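# Squeeze a grip trainer shut, hold, release, leave upright

## Task

Use just one gripper to press the grip trainer's two handles toward each other until they stop, keep that pressure steady for several seconds without easing off, and then release so the handles spring apart. At the end the trainer must stand upright on the table by itself, not propped by the robot, and the gripper must have let go and moved away from it.

## Robot and tools

Robot: two six-joint arms with parallel grippers, named left_arm and right_arm. The names do not refer to sides of any image. All positions use one world frame: origin on the table top midway between the arms, +x pointing out over the table, +z pointing up, with left_arm on the +y side. The arm bases may be tilted. Mounting plates and the metal frame behind the arms are fixed obstacles. A 'too close' message counts a plate and its half of the frame as part of that arm.

Gripper geometry: the fingers point along the gripper's +z axis and close along its y axis. The reported end-effector point sits between the finger pads, roughly 1 cm behind the tips. Reported hand positions can be somewhat wrong, especially when the arm is stretched far.

Tool execute_actions. Argument actions is a list holding zero or one item. An empty list sends nothing and just reports the current state. A motion item is {"rows": [...], "steps": n}. It has 1 to 15 rows, and steps is at most 15 (default 15). Each control step lasts 1/30 s and uses one row. If there are fewer rows than steps, the last row repeats. A wait item is {"steps": n} with n up to 300. It sends no command and returns once that many steps have passed since the previous result, including your reply time. The optional boolean pictures controls whether camera images come back; by default they do. A refused call moves nothing.

Row layout: one list of 14 numbers, each in [-1, 1], covering both arms even if only one moves. Numbers 1-6 are left_arm's joint displacements in the order waist, shoulder, elbow, wrist pitch, wrist yaw, wrist roll. Number 7 is left_arm's gripper opening. Numbers 8-14 are the same seven values for right_arm.

Joint values are scaled offsets, not poses. A value of 1.0 equals 1.264 rad for the waist, 1.32 for the shoulder, 1.276 for the elbow, 1.83 for wrist pitch, 1.686 for wrist yaw and 2.022 for wrist roll. Offsets are measured from the joint angles in the most recent result that lists them. They are not measured from the previous row. Before any result of the scene shows joint angles, and for the second or later call within a single reply, offsets count from where the arm is when the action begins.

Stated joint ranges in radians, same for both arms: waist -2.880 to 2.880, shoulder 0.000 to 3.142, elbow 0.000 to 3.019, wrist pitch -1.693 to 1.571, wrist yaw -1.571 to 1.571, wrist roll -2.094 to 2.094. The true ends may differ by up to 0.019 rad. A call that pushes a joint more than 0.019 rad outward beyond its range is refused. A request past the real end is clipped there, and the result may report 'joint sent to its limit'. That report can refer to an earlier action that is still running. If it is absent, that does not prove there is more room.

Gripper opening is absolute, not an offset: +1 is fully open and -1 is closed. grip_measured reports the actual opening on that same scale, and each gripper may read up to about 1 mm off. Between the extremes, the fingers go to the point where grip_measured equals your command. To hold something firmly, command about 0.03 below grip_measured; a smaller margin grips more gently. Pad force tops out at roughly 50-62 N, which is less on thin parts and can spike at first contact.

Motion limits: on each step, every joint target stays within a fixed lead of its measured angle. The leads are 0.264 rad for the waist, 0.32 for the shoulder, 0.276 for the elbow, 0.33 for wrist pitch, 0.186 for wrist yaw and 0.522 for wrist roll. If the targets would put the gripper more than 70 mm from where it is, all of them are scaled back. Large moves therefore take several steps.

Holding an arm still: all-zero rows pull the arm back to the reference angles, and the arm can droop a little on each action. To keep a pose, send the offsets that lead back to the desired angles in the first call of a reply and zeros in the later calls. Increase the offset if a joint keeps falling short.

Between calls, the arms keep heading toward the last row sent. They stop pursuing it once everything has nearly stopped, or when a step is HELD. The simulation also keeps running while you think.

Result lines: the state line reads 'left_arm: ... | right_arm: ...' and gives each end-effector position in metres and its orientation quaternion (w, x, y, z). Joint positions and Joint velocities list, for each arm, six joints (rad, rad/s) plus the finger-pad gap (m, m/s), where 0.094 m means fully open. HELD marks steps on which your row, or part of it, was not sent. 'joint command not followed' means the clearance check altered or blocked joint targets; everything else in the row still ran. MOTOR HOT appears at 85 °C. At 100 °C an OVER-TEMPERATURE FAULT stops that arm, and it drops until it cools. Holding loads heats the motors, so avoid long heavy holds.

Cameras: cam_head_left (672x504), cam_head_right (672x504), cam_left_wrist (504x504) and cam_right_wrist (504x504), returned in that order. Calibration intrinsics and extrinsics are supplied; they are approximate.

Tool zoom_image: camera is one of the four names; region is [x0, y0, x1, y1] in that camera's pixels, with (0,0) at the top-left corner, at most 504 by 504. It returns a closer look at that camera's latest image.

Tool finished_scene: scene is the integer number of the current scene. Ending a reply with no tool call also stops everything.

Avoid the following: pushing or dropping anything off the table, letting the arms collide or press on each other, slamming, and very hard pushes. Do not leave the trainer tipped over or still supported by the gripper when you finish.

Each tool is called after "Emit:" by a JSON object that holds its "method" and its "body", one argument or row to a line.

## Session

Emit:
{"method": "execute_actions", "body": {
  "actions": []
}}

Scene clock: 0.00 s of 4800.00 s.
left_arm: end_effector_position=(+0.2370, -0.0580, +0.2843) grip_measured=+1.000 end_effector_quat_wxyz=(+0.539, +0.669, +0.503, -0.095) | right_arm: end_effector_position=(+0.5306, -0.4467, +0.1511) grip_measured=+1.000 end_effector_quat_wxyz=(-0.077, -0.070, +0.966, +0.236)
Joint positions: left_arm=[-0.784  2.425  0.406  1.229 -0.221  1.368  0.094] | right_arm=[-0.414  1.782  1.494 -1.085  0.179 -0.403  0.094]
Joint velocities: left_arm=[ 0.005 -0.015 -0.002 -0.007 -0.022 -0.022  0.   ] | right_arm=[-0.015 -0.005 -0.007  0.007 -0.022  0.022  0.   ]

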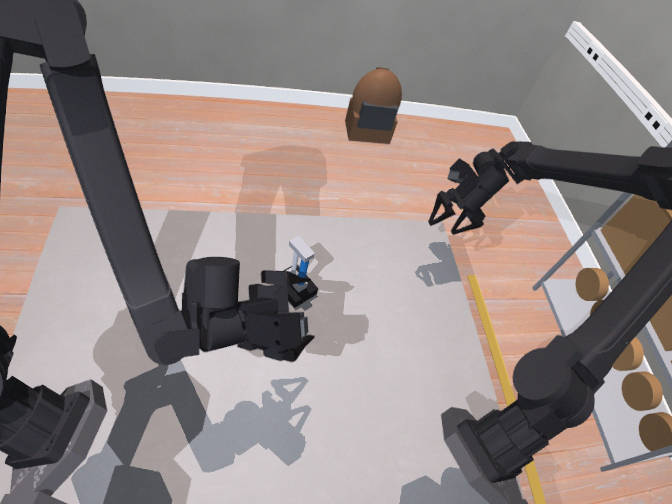

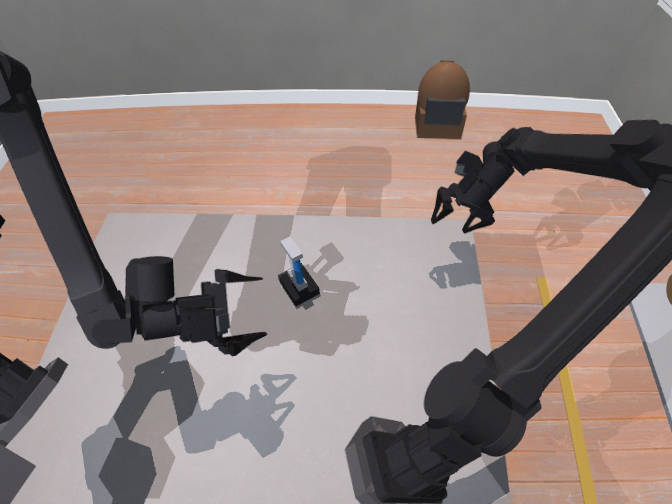

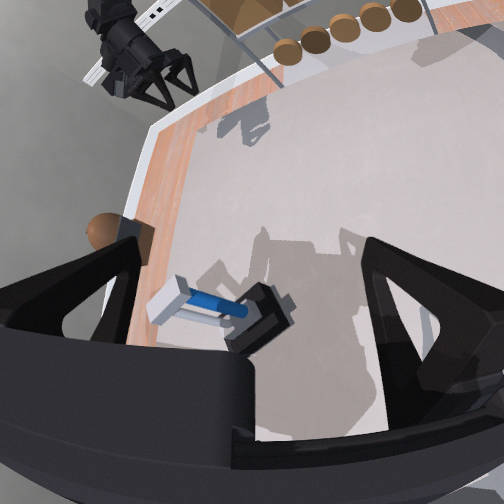

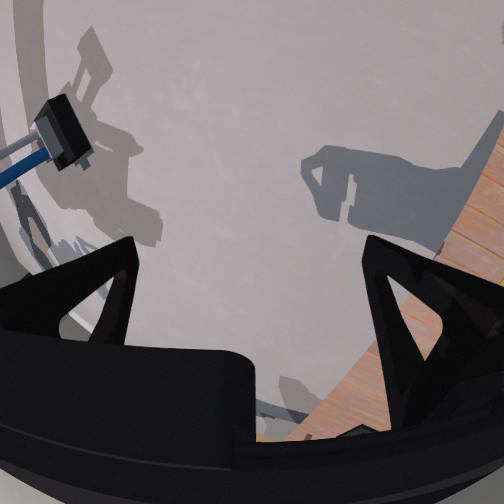

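Emit:
{"method": "execute_actions", "body": {
  "actions": [
    {"rows":[[0,-0.1,0,0,0,0,1,0,0,0,0,0,0,1]]}
  ],
  "pictures": false
}}

Emit:
{"method": "execute_actions", "body": {
  "actions": [
    {"rows":[[0,0,0.1,0,0,0,1,0,0,0,0,0,0,1]]}
  ],
  "pictures": false
}}

Emit:
{"method": "execute_actions", "body": {
  "actions": [
    {"rows":[[0.1,0,0,0,0,0,1,0,0,0,0,0,0,1]]}
  ],
  "pictures": false
}}

Emit:
{"method": "execute_actions", "body": {
  "actions": [
    {"rows":[[0,0,0,0.1,0,0,1,0,0,0,0,0,0,1]]}
  ],
  "pictures": false
}}

Emit:
{"method": "execute_actions", "body": {
  "actions": [
    {"rows":[[0,0,0,0,0.1,0,1,0,0,0,0,0,0,1]]}
  ],
  "pictures": false
}}

Emit:
{"method": "execute_actions", "body": {
  "actions": [
    {"rows":[[0,0,0,0,0,0.1,1,0,0,0,0,0,0,1]]}
  ],
  "pictures": false
}}

Scene clock: 18.97 s of 4800.00 s.
left_arm: end_effector_position=(+0.2798, -0.0530, +0.3370) grip_measured=+1.000 end_effector_quat_wxyz=(+0.590, +0.621, +0.511, -0.078) | right_arm: end_effector_position=(+0.5306, -0.4467, +0.1511) grip_measured=+1.000 end_effector_quat_wxyz=(-0.077, -0.070, +0.966, +0.236)
Joint positions: left_arm=[-0.784  2.275  0.404  1.227 -0.221  1.368  0.094] | right_arm=[-0.414  1.782  1.494 -1.085  0.179 -0.403  0.094]
Joint velocities: left_arm=[-0.005 -0.005  0.007 -0.002  0.037  0.007  0.   ] | right_arm=[ 0.005 -0.005 -0.002  0.007  0.037  0.022  0.   ]
Steps of this call (steps 1 to 90: nothing new was sent; then 15.47 s passed at rest; steps 91 to 105: all 15 steps of this action). Readings (joint positions):
91: left_arm=[-0.784 2.416 0.406 1.227 -0.221 1.368] | right_arm=[-0.414 1.782 1.494 -1.085 0.179 -0.403]
92: left_arm=[-0.784 2.396 0.404 1.227 -0.221 1.368] | right_arm=[-0.414 1.782 1.494 -1.085 0.179 -0.403]
94: left_arm=[-0.784 2.339 0.404 1.227 -0.221 1.368] | right_arm=[-0.414 1.782 1.494 -1.085 0.179 -0.403]
98: left_arm=[-0.784 2.271 0.404 1.227 -0.221 1.368] | right_arm=[-0.414 1.782 1.494 -1.085 0.179 -0.403]
105: the state above

Scene clock: 19.47 s of 4800.00 s.
left_arm: end_effector_position=(+0.3275, -0.0877, +0.3701) grip_measured=+1.000 end_effector_quat_wxyz=(+0.633, +0.574, +0.516, -0.062) | right_arm: end_effector_position=(+0.5306, -0.4467, +0.1511) grip_measured=+1.000 end_effector_quat_wxyz=(-0.077, -0.070, +0.966, +0.236)
Joint positions: left_arm=[-0.784  2.274  0.535  1.227 -0.221  1.368  0.094] | right_arm=[-0.414  1.782  1.494 -1.085  0.179 -0.403  0.094]
Joint velocities: left_arm=[ 0.005  0.005  0.002  0.017 -0.007  0.081  0.   ] | right_arm=[-0.005 -0.005  0.007 -0.007  0.037  0.022  0.   ]
Steps of this call (steps 1 to 15: all 15 steps of this action). Readings (joint positions):
1: left_arm=[-0.784 2.275 0.413 1.227 -0.221 1.368] | right_arm=[-0.414 1.782 1.494 -1.085 0.179 -0.403]
2: left_arm=[-0.784 2.276 0.430 1.227 -0.221 1.368] | right_arm=[-0.414 1.782 1.494 -1.085 0.179 -0.403]
4: left_arm=[-0.784 2.276 0.481 1.227 -0.221 1.368] | right_arm=[-0.414 1.782 1.494 -1.085 0.179 -0.403]
8: left_arm=[-0.784 2.275 0.535 1.227 -0.221 1.368] | right_arm=[-0.414 1.782 1.494 -1.085 0.179 -0.403]
15: the state above

Scene clock: 19.97 s of 4800.00 s.
left_arm: end_effector_position=(+0.3610, -0.0614, +0.3341) grip_measured=+1.000 end_effector_quat_wxyz=(+0.605, +0.559, +0.565, -0.048) | right_arm: end_effector_position=(+0.5306, -0.4467, +0.1511) grip_measured=+1.000 end_effector_quat_wxyz=(-0.077, -0.070, +0.966, +0.236)
Joint positions: left_arm=[-0.664  2.274  0.535  1.227 -0.221  1.368  0.094] | right_arm=[-0.414  1.782  1.494 -1.085  0.179 -0.403  0.094]
Joint velocities: left_arm=[-0.005 -0.015 -0.012 -0.002 -0.022  0.066  0.   ] | right_arm=[-0.005 -0.005 -0.007 -0.002 -0.022  0.022  0.   ]
Steps of this call (steps 1 to 15: all 15 steps of this action). Readings (joint positions):
1: left_arm=[-0.776 2.274 0.535 1.227 -0.219 1.368] | right_arm=[-0.414 1.782 1.494 -1.085 0.179 -0.403]
2: left_arm=[-0.760 2.274 0.535 1.227 -0.218 1.368] | right_arm=[-0.414 1.782 1.494 -1.085 0.179 -0.403]
4: left_arm=[-0.714 2.274 0.535 1.227 -0.218 1.368] | right_arm=[-0.414 1.782 1.494 -1.085 0.179 -0.403]
8: left_arm=[-0.664 2.274 0.535 1.227 -0.221 1.368] | right_arm=[-0.414 1.782 1.494 -1.085 0.179 -0.403]
15: the state above

Scene clock: 20.47 s of 4800.00 s.
left_arm: end_effector_position=(+0.3831, -0.0486, +0.3645) grip_measured=+1.000 end_effector_quat_wxyz=(+0.655, +0.499, +0.567, -0.023) | right_arm: end_effector_position=(+0.5306, -0.4467, +0.1511) grip_measured=+1.000 end_effector_quat_wxyz=(-0.077, -0.070, +0.966, +0.236)
Joint positions: left_arm=[-0.664  2.274  0.534  1.391 -0.221  1.368  0.094] | right_arm=[-0.414  1.782  1.494 -1.085  0.179 -0.403  0.094]
Joint velocities: left_arm=[-0.005 -0.005 -0.007  0.007  0.051  0.022  0.   ] | right_arm=[-0.005  0.015  0.002 -0.012 -0.081 -0.007  0.   ]
Steps of this call (steps 1 to 15: all 15 steps of this action). Readings (joint positions):
1: left_arm=[-0.664 2.276 0.535 1.259 -0.221 1.368] | right_arm=[-0.414 1.782 1.494 -1.085 0.179 -0.403]
2: left_arm=[-0.664 2.278 0.534 1.307 -0.221 1.368] | right_arm=[-0.414 1.782 1.494 -1.085 0.179 -0.403]
4: left_arm=[-0.664 2.275 0.534 1.366 -0.221 1.368] | right_arm=[-0.414 1.782 1.494 -1.085 0.179 -0.403]
8: left_arm=[-0.664 2.274 0.534 1.389 -0.221 1.368] | right_arm=[-0.414 1.782 1.494 -1.085 0.179 -0.403]
15: the state above

Scene clock: 20.97 s of 4800.00 s.
left_arm: end_effector_position=(+0.3679, -0.0649, +0.3828) grip_measured=+1.000 end_effector_quat_wxyz=(+0.691, +0.506, +0.511, -0.073) | right_arm: end_effector_position=(+0.5306, -0.4467, +0.1511) grip_measured=+1.000 end_effector_quat_wxyz=(-0.077, -0.070, +0.966, +0.236)
Joint positions: left_arm=[-0.664  2.274  0.534  1.391 -0.055  1.368  0.094] | right_arm=[-0.414  1.782  1.494 -1.085  0.179 -0.403  0.094]
Joint velocities: left_arm=[-0.005 -0.005 -0.002  0.007 -0.037 -0.095  0.   ] | right_arm=[-0.005 -0.015 -0.002  0.002 -0.022 -0.037  0.   ]
Steps of this call (steps 1 to 15: all 15 steps of this action). Readings (joint positions):
1: left_arm=[-0.663 2.274 0.534 1.391 -0.138 1.368] | right_arm=[-0.414 1.782 1.494 -1.085 0.179 -0.403]
2: left_arm=[-0.663 2.274 0.534 1.391 -0.084 1.368] | right_arm=[-0.414 1.782 1.494 -1.085 0.179 -0.403]
4: left_arm=[-0.664 2.274 0.534 1.391 -0.058 1.368] | right_arm=[-0.414 1.782 1.494 -1.085 0.179 -0.403]
8: left_arm=[-0.664 2.274 0.534 1.391 -0.055 1.368] | right_arm=[-0.414 1.782 1.494 -1.085 0.179 -0.403]
15: the state above

Scene clock: 21.47 s of 4800.00 s.
left_arm: end_effector_position=(+0.3679, -0.0649, +0.3828) grip_measured=+1.000 end_effector_quat_wxyz=(+0.695, +0.551, +0.462, -0.009) | right_arm: end_effector_position=(+0.5306, -0.4467, +0.1511) grip_measured=+1.000 end_effector_quat_wxyz=(-0.077, -0.070, +0.966, +0.236)
Joint positions: left_arm=[-0.664  2.274  0.534  1.391 -0.055  1.555  0.094] | right_arm=[-0.414  1.782  1.494 -1.085  0.179 -0.403  0.094]
Joint velocities: left_arm=[-0.015 -0.005  0.007  0.012  0.022  0.051  0.   ] | right_arm=[-0.005 -0.005 -0.007 -0.032 -0.081  0.007  0.   ]
Steps of this call (steps 1 to 15: all 15 steps of this action). Readings (joint positions):
1: left_arm=[-0.664 2.274 0.534 1.391 -0.055 1.401] | right_arm=[-0.414 1.782 1.494 -1.085 0.179 -0.403]
2: left_arm=[-0.664 2.274 0.534 1.391 -0.055 1.433] | right_arm=[-0.414 1.782 1.494 -1.085 0.179 -0.403]
4: left_arm=[-0.664 2.274 0.534 1.391 -0.055 1.480] | right_arm=[-0.414 1.782 1.494 -1.085 0.179 -0.403]
8: left_arm=[-0.664 2.274 0.534 1.391 -0.055 1.528] | right_arm=[-0.414 1.782 1.494 -1.085 0.179 -0.403]
15: the state above

Emit:
{"method": "execute_actions", "body": {
  "actions": [
    {"rows":[[0.3,0.3,0.07,0.09,0,-0.43,1,0,0,0,0,0,0,1]]}
  ]
}}

Emit:
{"method": "execute_actions", "body": {
  "actions": [
    {"rows":[[0,0,0,0,0,0,1,0,0,0,0,0,0,1]]}
  ]
}}

Scene clock: 38.77 s of 4800.00 s.
left_arm: end_effector_position=(+0.3529, -0.0193, +0.1520) grip_measured=+1.000 end_effector_quat_wxyz=(+0.500, +0.300, +0.785, -0.211) | right_arm: end_effector_position=(+0.5306, -0.4467, +0.1511) grip_measured=+1.000 end_effector_quat_wxyz=(-0.077, -0.070, +0.966, +0.236)
Joint positions: left_arm=[-0.274  2.687  0.62   1.526 -0.056  0.792  0.094] | right_arm=[-0.414  1.782  1.494 -1.085  0.179 -0.403  0.094]
Joint velocities: left_arm=[-0.015 -0.015 -0.002  0.11  -0.007 -0.637  0.   ] | right_arm=[-0.005 -0.015 -0.032  0.007 -0.007 -0.007  0.   ]
Steps of this call (steps 1 to 15: the robot went on to your last target; steps 16 to 110: nothing new was sent; then 13.13 s passed at rest; steps 111 to 125: all 15 steps of this action). Readings (joint positions):
111: left_arm=[-0.657 2.286 0.537 1.407 -0.052 1.520] | right_arm=[-0.414 1.782 1.494 -1.085 0.179 -0.403]
112: left_arm=[-0.640 2.312 0.547 1.436 -0.051 1.472] | right_arm=[-0.414 1.782 1.494 -1.085 0.179 -0.403]
114: left_arm=[-0.587 2.387 0.573 1.469 -0.051 1.380] | right_arm=[-0.414 1.782 1.494 -1.085 0.179 -0.403]
118: left_arm=[-0.444 2.550 0.610 1.502 -0.051 1.154] | right_arm=[-0.414 1.782 1.494 -1.085 0.179 -0.403]
125: the state above
camera_calibration (this result's frames):
cam_left_wrist: T_world_to_cam=[[-0.676815, -0.735629, 0.0277713, 0.220053], [-0.648318, 0.577765, -0.495854, 0.319253], [0.348719, -0.353606, -0.867962, 0.126469], [0, 0, 0, 1]] pos_world=[0.311811, 0.0221444, 0.261962]

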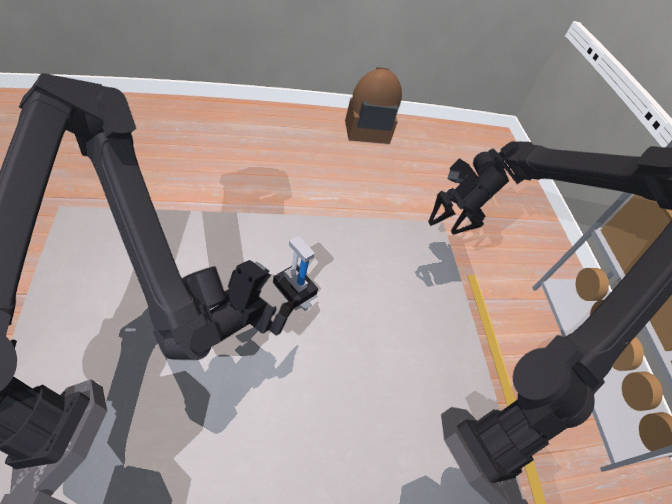

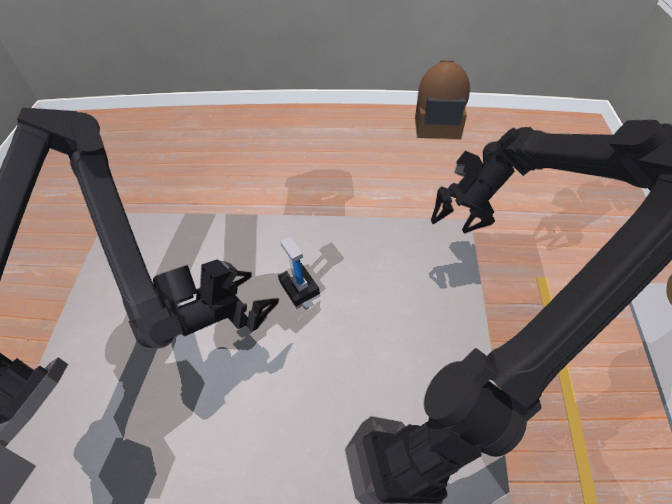

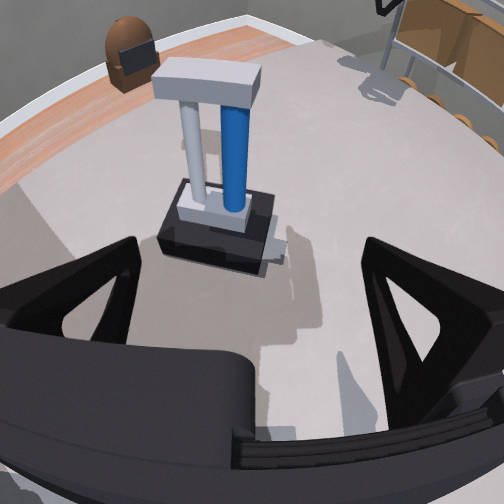

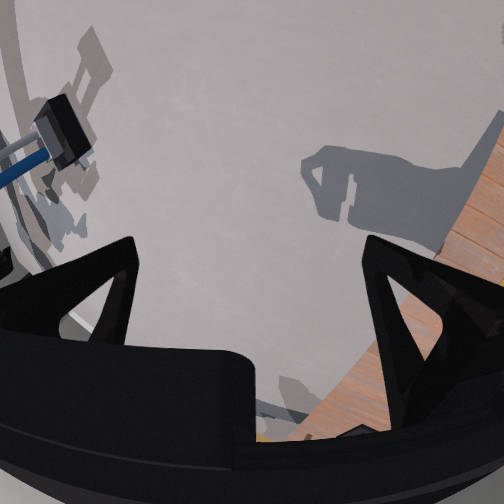

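Scene clock: 39.27 s of 4800.00 s.
left_arm: end_effector_position=(+0.3536, -0.0191, +0.1526) grip_measured=+1.000 end_effector_quat_wxyz=(+0.501, +0.298, +0.785, -0.212) | right_arm: end_effector_position=(+0.5306, -0.4467, +0.1511) grip_measured=+1.000 end_effector_quat_wxyz=(-0.077, -0.070, +0.966, +0.236)
Joint positions: left_arm=[-0.274  2.686  0.62   1.526 -0.056  0.788  0.094] | right_arm=[-0.414  1.782  1.494 -1.085  0.179 -0.403  0.094]
Joint velocities: left_arm=[-0.015 -0.005 -0.017  0.002 -0.037  0.095  0.   ] | right_arm=[-0.005 -0.005 -0.002 -0.002  0.037  0.007  0.   ]
Steps of this call (steps 1 to 15: all 15 steps of this action). Readings (joint positions):
1: left_arm=[-0.274 2.686 0.620 1.526 -0.056 0.788] | right_arm=[-0.414 1.782 1.494 -1.085 0.179 -0.403]
2: left_arm=[-0.274 2.686 0.620 1.526 -0.056 0.788] | right_arm=[-0.414 1.782 1.494 -1.085 0.179 -0.403]
4: left_arm=[-0.274 2.686 0.620 1.526 -0.056 0.788] | right_arm=[-0.414 1.782 1.494 -1.085 0.179 -0.403]
8: left_arm=[-0.274 2.686 0.620 1.526 -0.056 0.788] | right_arm=[-0.414 1.782 1.494 -1.085 0.179 -0.403]
15: the state above
camera_calibration (this result's frames):
cam_left_wrist: T_world_to_cam=[[-0.674679, -0.737475, 0.0306236, 0.219413], [-0.650296, 0.574272, -0.49732, 0.320859], [0.349175, -0.355446, -0.867026, 0.126487], [0, 0, 0, 1]] pos_world=[0.312521, 0.0225107, 0.262518]

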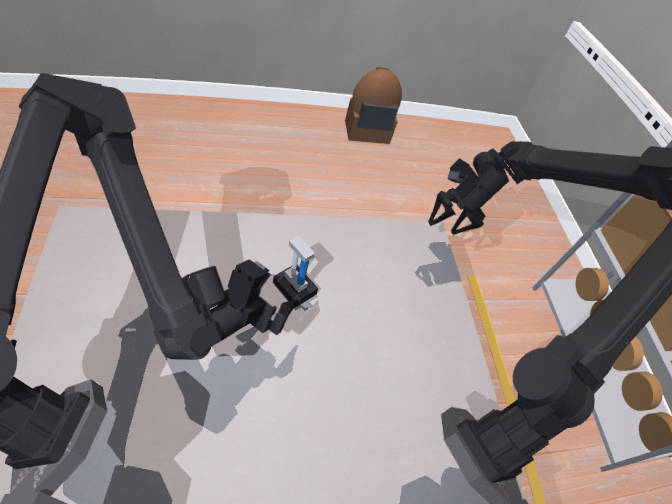

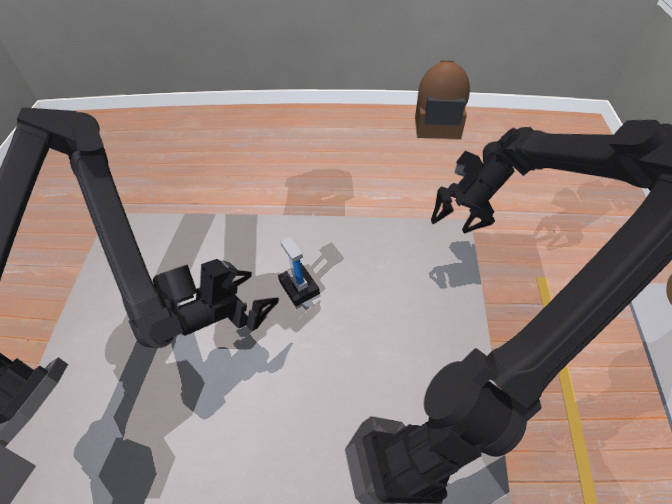

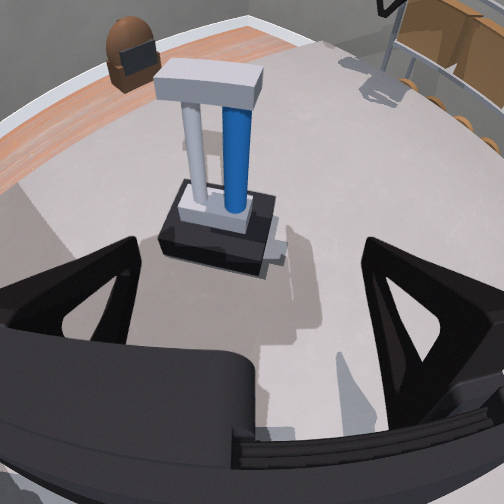

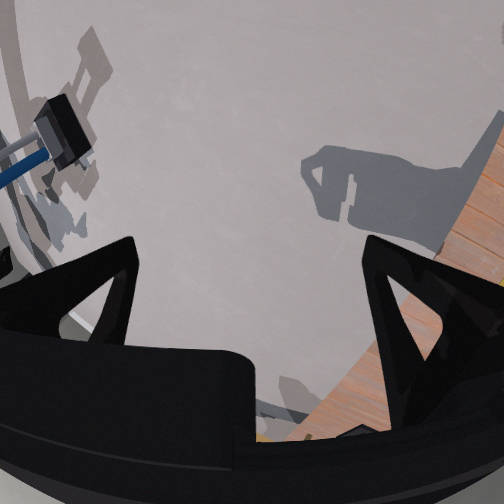

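Emit:
{"method": "execute_actions", "body": {
  "actions": [
    {"rows":[[0.065,0.078,0.119,-0.02,0,0,1,0,0,0,0,0,0,1]]}
  ]
}}

Scene clock: 49.73 s of 4800.00 s.
left_arm: end_effector_position=(+0.3805, -0.0377, +0.1061) grip_measured=+1.000 end_effector_quat_wxyz=(+0.501, +0.271, +0.799, -0.194) | right_arm: end_effector_position=(+0.5306, -0.4467, +0.1511) grip_measured=+1.000 end_effector_quat_wxyz=(-0.077, -0.070, +0.966, +0.236)
Joint positions: left_arm=[-0.213  2.78   0.775  1.502 -0.054  0.788  0.094] | right_arm=[-0.414  1.782  1.494 -1.085  0.179 -0.403  0.094]
Joint velocities: left_arm=[-0.005 -0.015 -0.002 -0.007  0.007  0.022  0.   ] | right_arm=[ 0.005 -0.034 -0.022  0.007 -0.051  0.007  0.   ]
Steps of this call (steps 1 to 15: the robot went on to your last target; steps 16 to 110: nothing new was sent; then 6.30 s passed at rest; steps 111 to 125: all 15 steps of this action). Readings (joint positions):
111: left_arm=[-0.270 2.693 0.635 1.524 -0.055 0.788] | right_arm=[-0.414 1.782 1.494 -1.085 0.179 -0.403]
112: left_arm=[-0.262 2.711 0.668 1.520 -0.054 0.788] | right_arm=[-0.414 1.782 1.494 -1.085 0.179 -0.403]
114: left_arm=[-0.239 2.754 0.745 1.510 -0.054 0.788] | right_arm=[-0.414 1.782 1.494 -1.085 0.179 -0.403]
118: left_arm=[-0.213 2.780 0.775 1.502 -0.054 0.788] | right_arm=[-0.414 1.782 1.494 -1.085 0.179 -0.403]
125: the state above
camera_calibration (this result's frames):
cam_left_wrist: T_world_to_cam=[[-0.622184, -0.7821, 0.0347389, 0.20314], [-0.695022, 0.531399, -0.484314, 0.339874], [0.360321, -0.325476, -0.874205, 0.0678187], [0, 0, 0, 1]] pos_world=[0.338174, 0.000340541, 0.216836]

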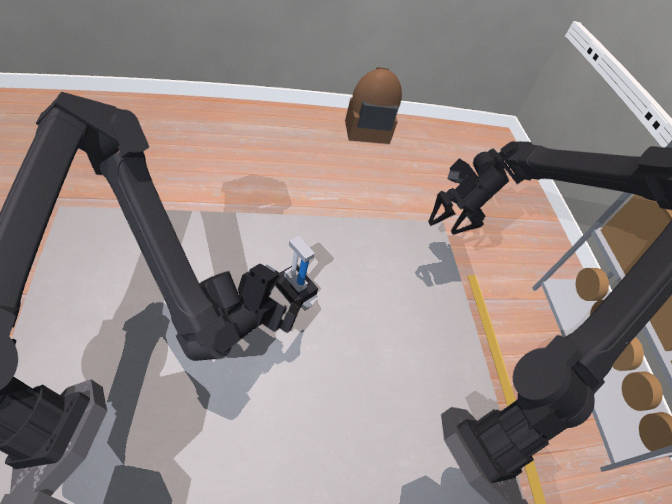

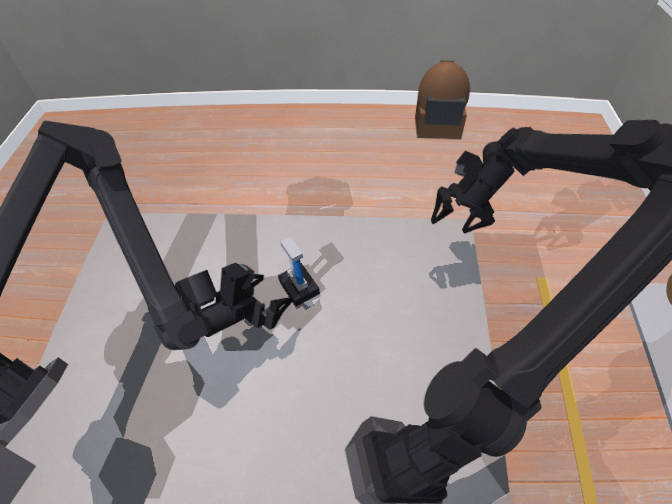

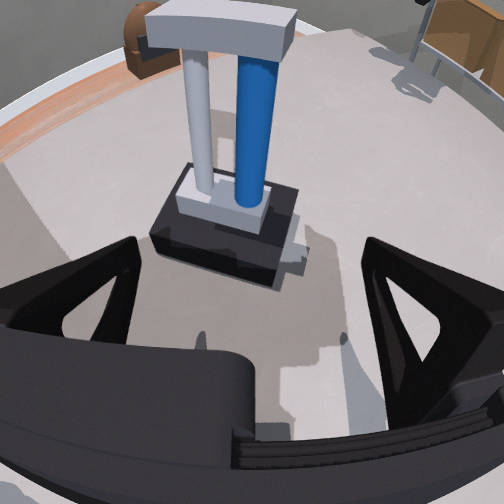

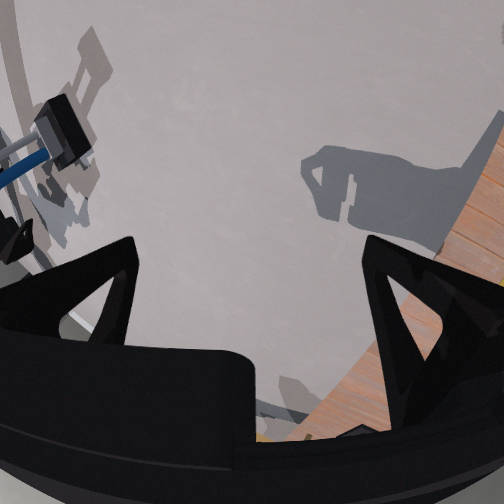

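Emit:
{"method": "execute_actions", "body": {
  "actions": [
    {"rows":[[0.02,0,0.1,-0.05,0,0,1,0,0,0,0,0,0,1]]}
  ]
}}

Scene clock: 55.40 s of 4800.00 s.
left_arm: end_effector_position=(+0.4320, -0.0594, +0.1019) grip_measured=+1.000 end_effector_quat_wxyz=(+0.524, +0.254, +0.792, -0.183) | right_arm: end_effector_position=(+0.5306, -0.4467, +0.1511) grip_measured=+1.000 end_effector_quat_wxyz=(-0.077, -0.070, +0.966, +0.236)
Joint positions: left_arm=[-0.213  2.773  0.906  1.426 -0.054  0.788  0.094] | right_arm=[-0.414  1.782  1.494 -1.085  0.179 -0.403  0.094]
Joint velocities: left_arm=[ 0.005 -0.005 -0.007 -0.007 -0.081  0.022  0.   ] | right_arm=[-0.005  0.005  0.002  0.017  0.051 -0.051  0.   ]
Steps of this call (steps 1 to 15: the robot went on to your last target; steps 16 to 110: nothing new was sent; then 1.50 s passed at rest; steps 111 to 125: all 15 steps of this action). Readings (joint positions):
111: left_arm=[-0.213 2.780 0.787 1.487 -0.054 0.788] | right_arm=[-0.414 1.782 1.494 -1.085 0.179 -0.403]
112: left_arm=[-0.213 2.782 0.812 1.461 -0.054 0.788] | right_arm=[-0.414 1.782 1.494 -1.085 0.179 -0.403]
114: left_arm=[-0.213 2.784 0.870 1.433 -0.054 0.788] | right_arm=[-0.414 1.782 1.494 -1.085 0.179 -0.403]
118: left_arm=[-0.213 2.773 0.906 1.428 -0.054 0.788] | right_arm=[-0.414 1.782 1.494 -1.085 0.179 -0.403]
125: the state above
camera_calibration (this result's frames):
cam_left_wrist: T_world_to_cam=[[-0.589, -0.807879, 0.0202719, 0.204038], [-0.695619, 0.494067, -0.521548, 0.386975], [0.411332, -0.321293, -0.852981, 0.0145825], [0, 0, 0, 1]] pos_world=[0.383367, -0.0216687, 0.210128]

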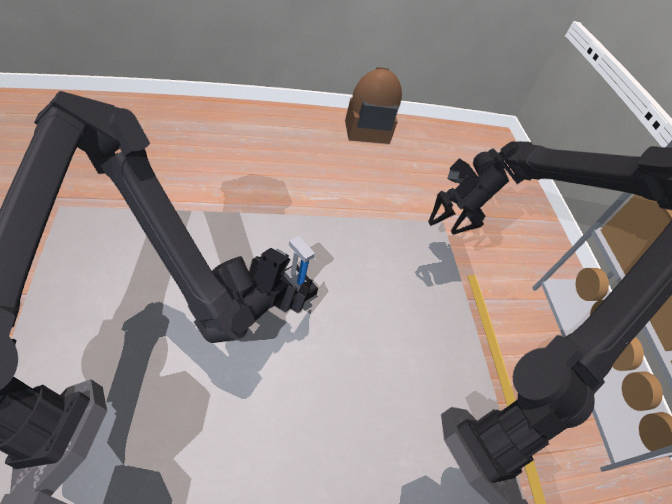

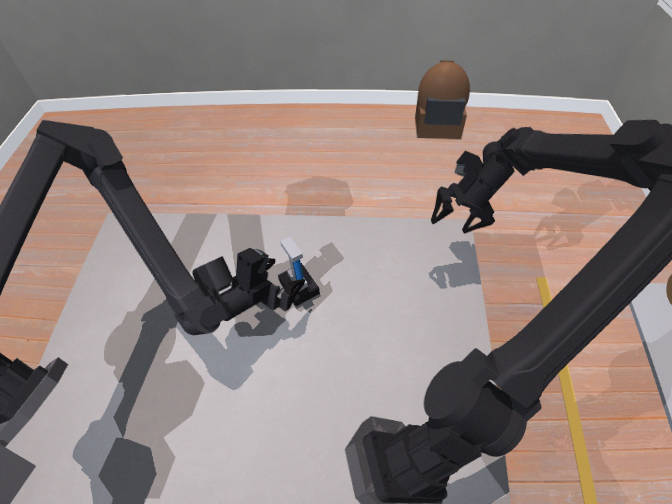

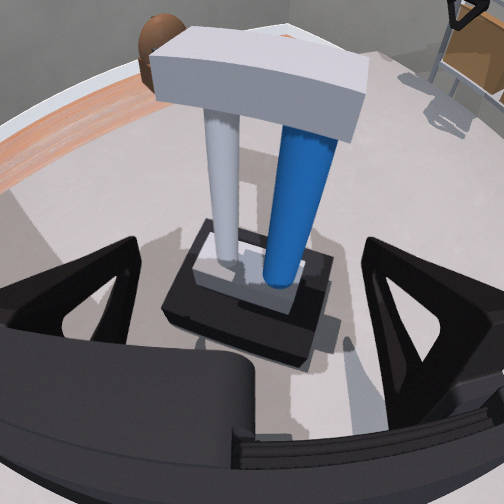

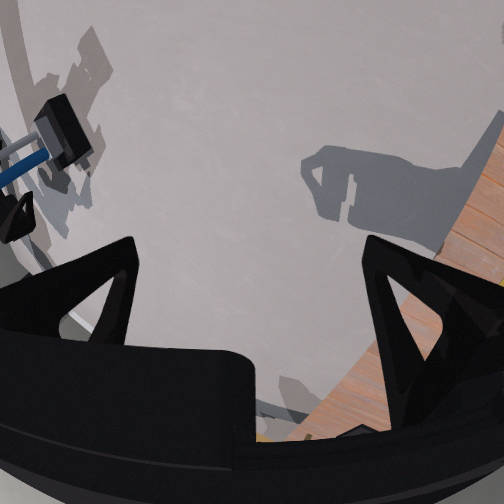

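Emit:
{"method": "execute_actions", "body": {
  "actions": [
    {"rows":[[0,0,0.05,-0.02,0,0,1,0,0,0,0,0,0,1]]}
  ]
}}

Emit:
{"method": "execute_actions", "body": {
  "actions": [
    {"rows":[[0,0,0,0,0,0,0.3,0,0,0,0,0,0,1],[0,0,0,0,0,0,0.1,0,0,0,0,0,0,1],[0,0,0,0,0,0,0,0,0,0,0,0,0,1],[0,0,0,0,0,0,-0.1,0,0,0,0,0,0,1],[0,0,0,0,0,0,-0.2,0,0,0,0,0,0,1],[0,0,0,0,0,0,-0.3,0,0,0,0,0,0,1],[0,0,0,0,0,0,-0.5,0,0,0,0,0,0,1],[0,0,0,0,0,0,-1,0,0,0,0,0,0,1]]}
  ]
}}

Emit:
{"method": "execute_actions", "body": {
  "actions": [
    {"rows":[[0,0,0,0,0,0,-1,0,0,0,0,0,0,1]]}
  ]
}}

Scene clock: 62.27 s of 4800.00 s.
left_arm: end_effector_position=(+0.4587, -0.0669, +0.1033) grip_measured=+1.000 end_effector_quat_wxyz=(+0.539, +0.243, +0.787, -0.176) | right_arm: end_effector_position=(+0.5306, -0.4467, +0.1511) grip_measured=+1.000 end_effector_quat_wxyz=(-0.077, -0.070, +0.966, +0.236)
Joint positions: left_arm=[-0.213  2.771  0.969  1.404 -0.054  0.788  0.094] | right_arm=[-0.414  1.782  1.494 -1.085  0.179 -0.403  0.094]
Joint velocities: left_arm=[-0.005  0.005  0.002 -0.027 -0.007 -0.007  0.   ] | right_arm=[-0.005 -0.005  0.002  0.022 -0.051  0.037  0.   ]
Steps of this call (steps 1 to 15: the robot went on to your last target; steps 16 to 110: nothing new was sent; then 2.70 s passed at rest; steps 111 to 125: all 15 steps of this action). Readings (joint positions):
111: left_arm=[-0.213 2.773 0.912 1.421 -0.054 0.788] | right_arm=[-0.414 1.782 1.494 -1.085 0.179 -0.403]
112: left_arm=[-0.213 2.773 0.924 1.413 -0.054 0.788] | right_arm=[-0.414 1.782 1.494 -1.085 0.179 -0.403]
114: left_arm=[-0.213 2.773 0.951 1.406 -0.054 0.788] | right_arm=[-0.414 1.782 1.494 -1.085 0.179 -0.403]
118: left_arm=[-0.213 2.771 0.969 1.405 -0.054 0.788] | right_arm=[-0.414 1.782 1.494 -1.085 0.179 -0.403]
125: the state above
camera_calibration (this result's frames):
cam_left_wrist: T_world_to_cam=[[-0.565799, -0.824462, 0.0115864, 0.20279], [-0.694221, 0.468744, -0.546202, 0.410277], [0.444892, -0.317084, -0.837573, -0.0143201], [0, 0, 0, 1]] pos_world=[0.405932, -0.029663, 0.20975]

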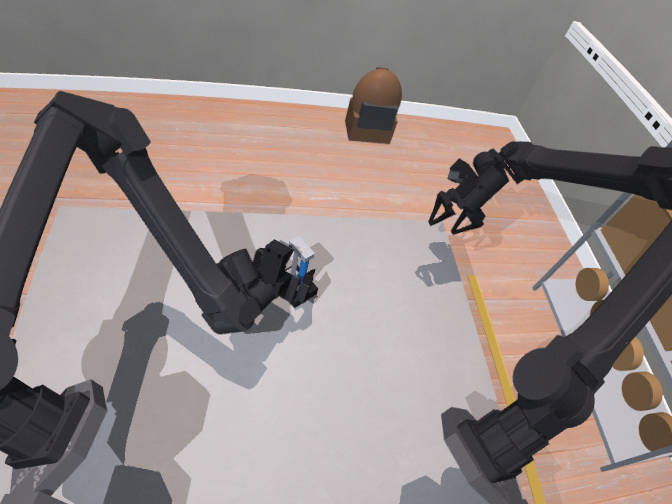

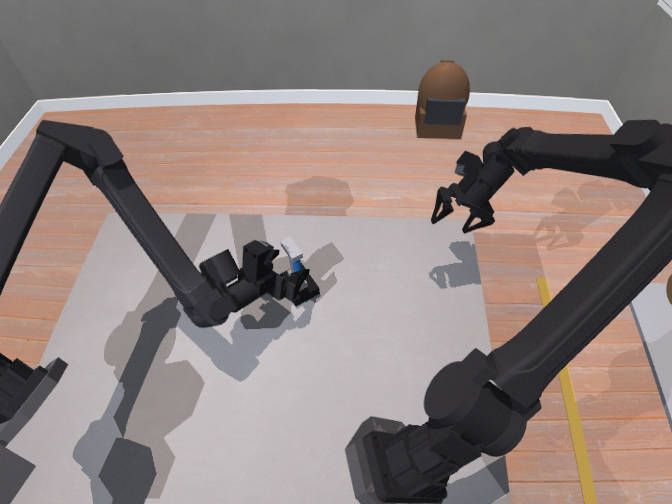

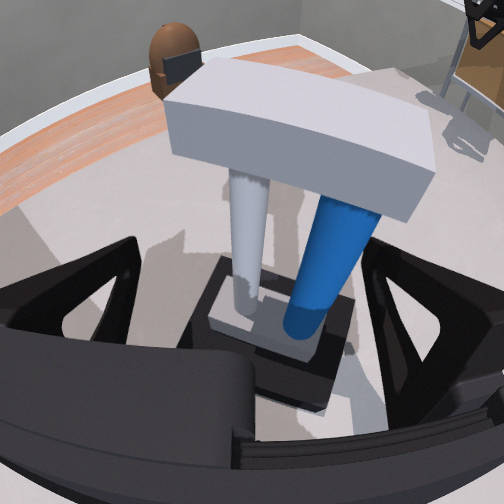

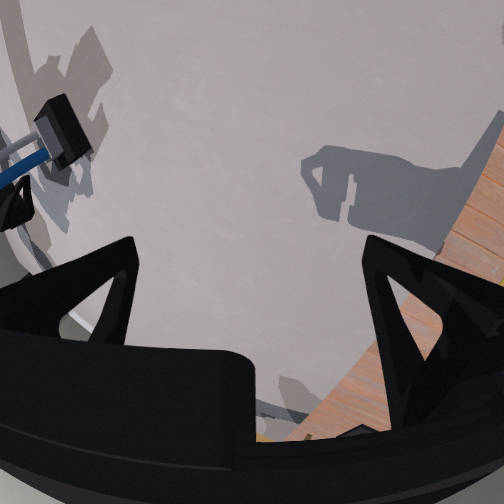

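Scene clock: 62.77 s of 4800.00 s.
left_arm: end_effector_position=(+0.4544, -0.0700, +0.1047) grip_measured=-0.345 end_effector_quat_wxyz=(+0.540, +0.253, +0.783, -0.177) | right_arm: end_effector_position=(+0.5306, -0.4467, +0.1511) grip_measured=+1.000 end_effector_quat_wxyz=(-0.077, -0.070, +0.966, +0.236)
Joint positions: left_arm=[-0.218  2.773  0.964  1.402 -0.048  0.801  0.031] | right_arm=[-0.414  1.782  1.494 -1.085  0.179 -0.403  0.094]
Joint velocities: left_arm=[ 0.005 -0.024 -0.007  0.017 -0.022 -0.095 -0.   ] | right_arm=[-0.015 -0.015 -0.017  0.002 -0.095  0.037  0.   ]
Steps of this call (steps 1 to 15: all 15 steps of this action). Readings (joint positions):
1: left_arm=[-0.213 2.771 0.969 1.404 -0.054 0.788] | right_arm=[-0.414 1.782 1.494 -1.085 0.179 -0.403]
2: left_arm=[-0.213 2.771 0.969 1.404 -0.054 0.788] | right_arm=[-0.414 1.782 1.494 -1.085 0.179 -0.403]
4: left_arm=[-0.217 2.773 0.967 1.402 -0.042 0.788] | right_arm=[-0.414 1.782 1.494 -1.085 0.179 -0.403]
8: left_arm=[-0.218 2.773 0.964 1.402 -0.047 0.797] | right_arm=[-0.414 1.782 1.494 -1.085 0.179 -0.403]
15: the state above
camera_calibration (this result's frames):
cam_left_wrist: T_world_to_cam=[[-0.581397, -0.813617, 0.00224408, 0.206626], [-0.681074, 0.485171, -0.548404, 0.404836], [0.445102, -0.320369, -0.83621, -0.0126731], [0, 0, 0, 1]] pos_world=[0.401495, -0.0323605, 0.210953]

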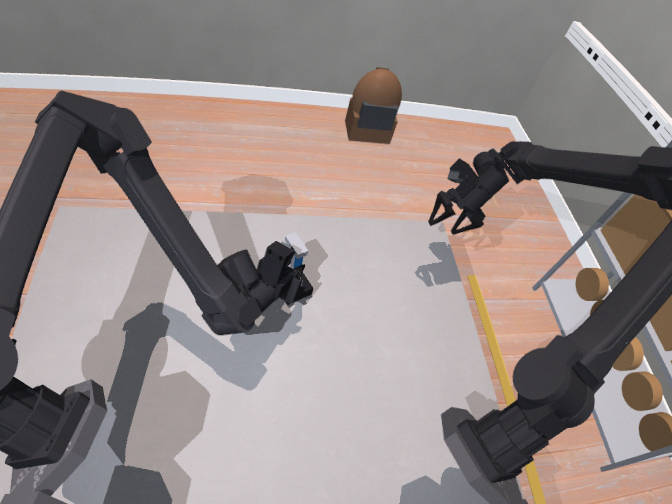

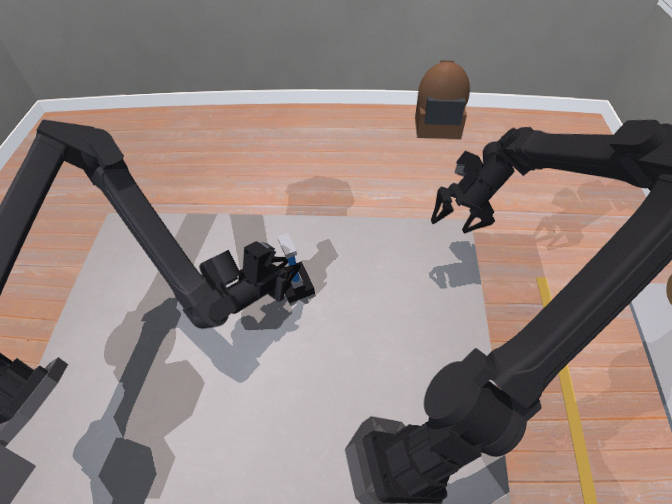

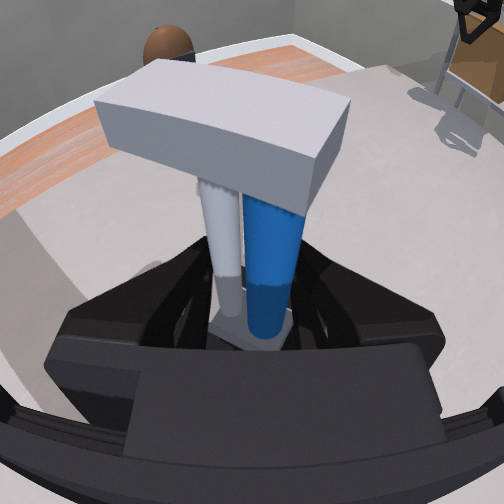

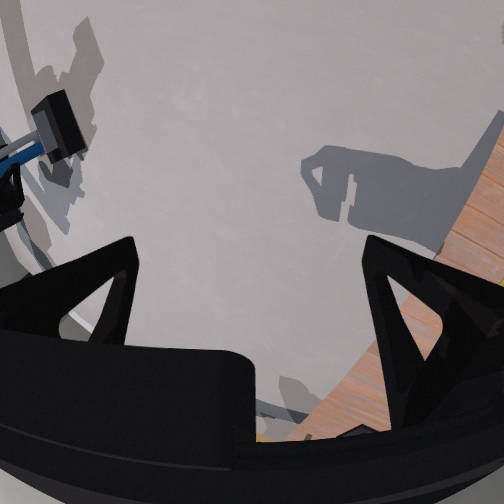

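Scene clock: 63.27 s of 4800.00 s.
left_arm: end_effector_position=(+0.4543, -0.0701, +0.1048) grip_measured=-0.345 end_effector_quat_wxyz=(+0.540, +0.255, +0.782, -0.176) | right_arm: end_effector_position=(+0.5306, -0.4467, +0.1511) grip_measured=+1.000 end_effector_quat_wxyz=(-0.077, -0.070, +0.966, +0.236)
Joint positions: left_arm=[-0.218  2.773  0.964  1.402 -0.046  0.806  0.031] | right_arm=[-0.414  1.782  1.494 -1.085  0.179 -0.403  0.094]
Joint velocities: left_arm=[-0.005 -0.005 -0.002  0.002 -0.037 -0.007  0.   ] | right_arm=[-0.005 -0.005 -0.027 -0.017  0.037  0.007  0.   ]
Steps of this call (steps 1 to 15: all 15 steps of this action). Readings (joint positions):
1: left_arm=[-0.218 2.773 0.964 1.402 -0.047 0.803] | right_arm=[-0.414 1.782 1.494 -1.085 0.179 -0.403]
2: left_arm=[-0.218 2.773 0.964 1.402 -0.047 0.804] | right_arm=[-0.414 1.782 1.494 -1.085 0.179 -0.403]
4: left_arm=[-0.218 2.773 0.964 1.402 -0.046 0.806] | right_arm=[-0.414 1.782 1.494 -1.085 0.179 -0.403]
8: left_arm=[-0.218 2.773 0.964 1.402 -0.046 0.806] | right_arm=[-0.414 1.782 1.494 -1.085 0.179 -0.403]
15: the state above
camera_calibration (this result's frames):
cam_left_wrist: T_world_to_cam=[[-0.583536, -0.812084, -0.00246298, 0.208062], [-0.677902, 0.488783, -0.549126, 0.403837], [0.44714, -0.318765, -0.835736, -0.0134523], [0, 0, 0, 1]] pos_world=[0.401189, -0.0327136, 0.211027]

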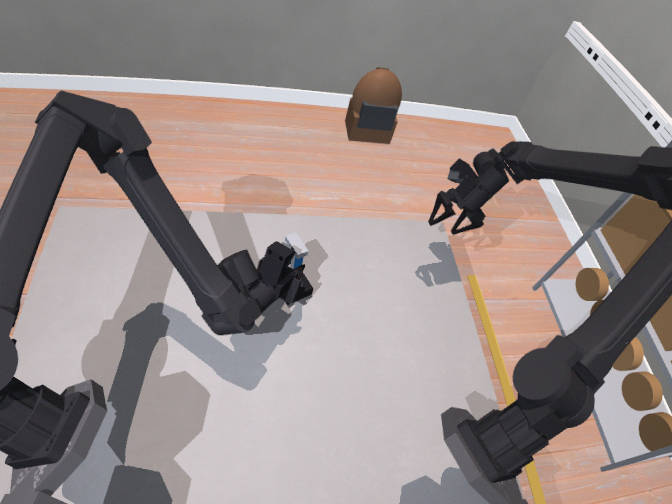

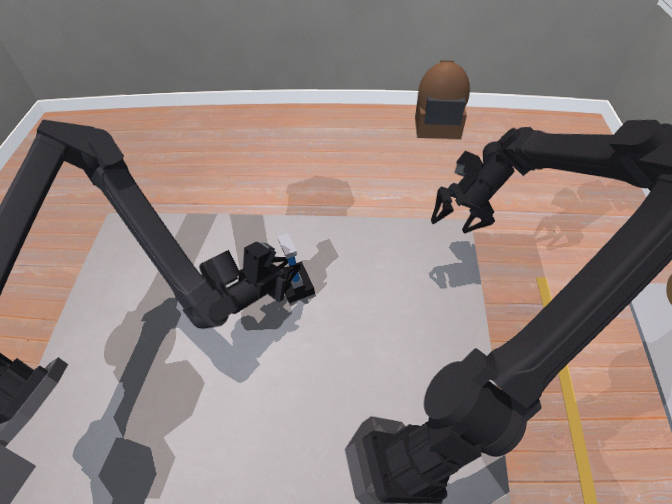

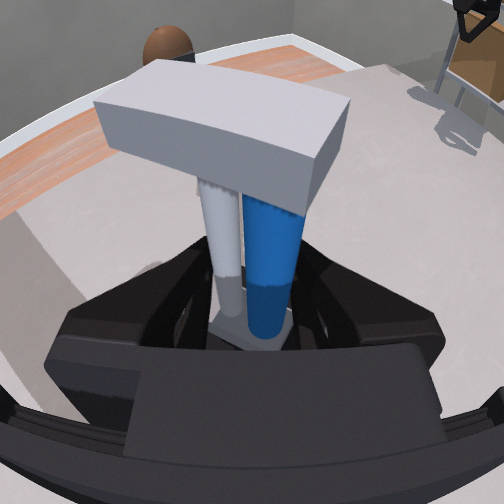

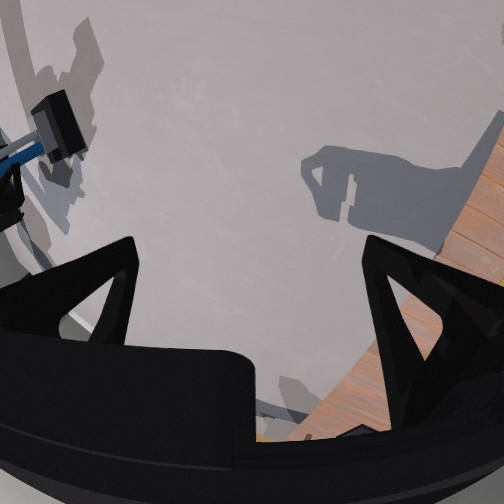

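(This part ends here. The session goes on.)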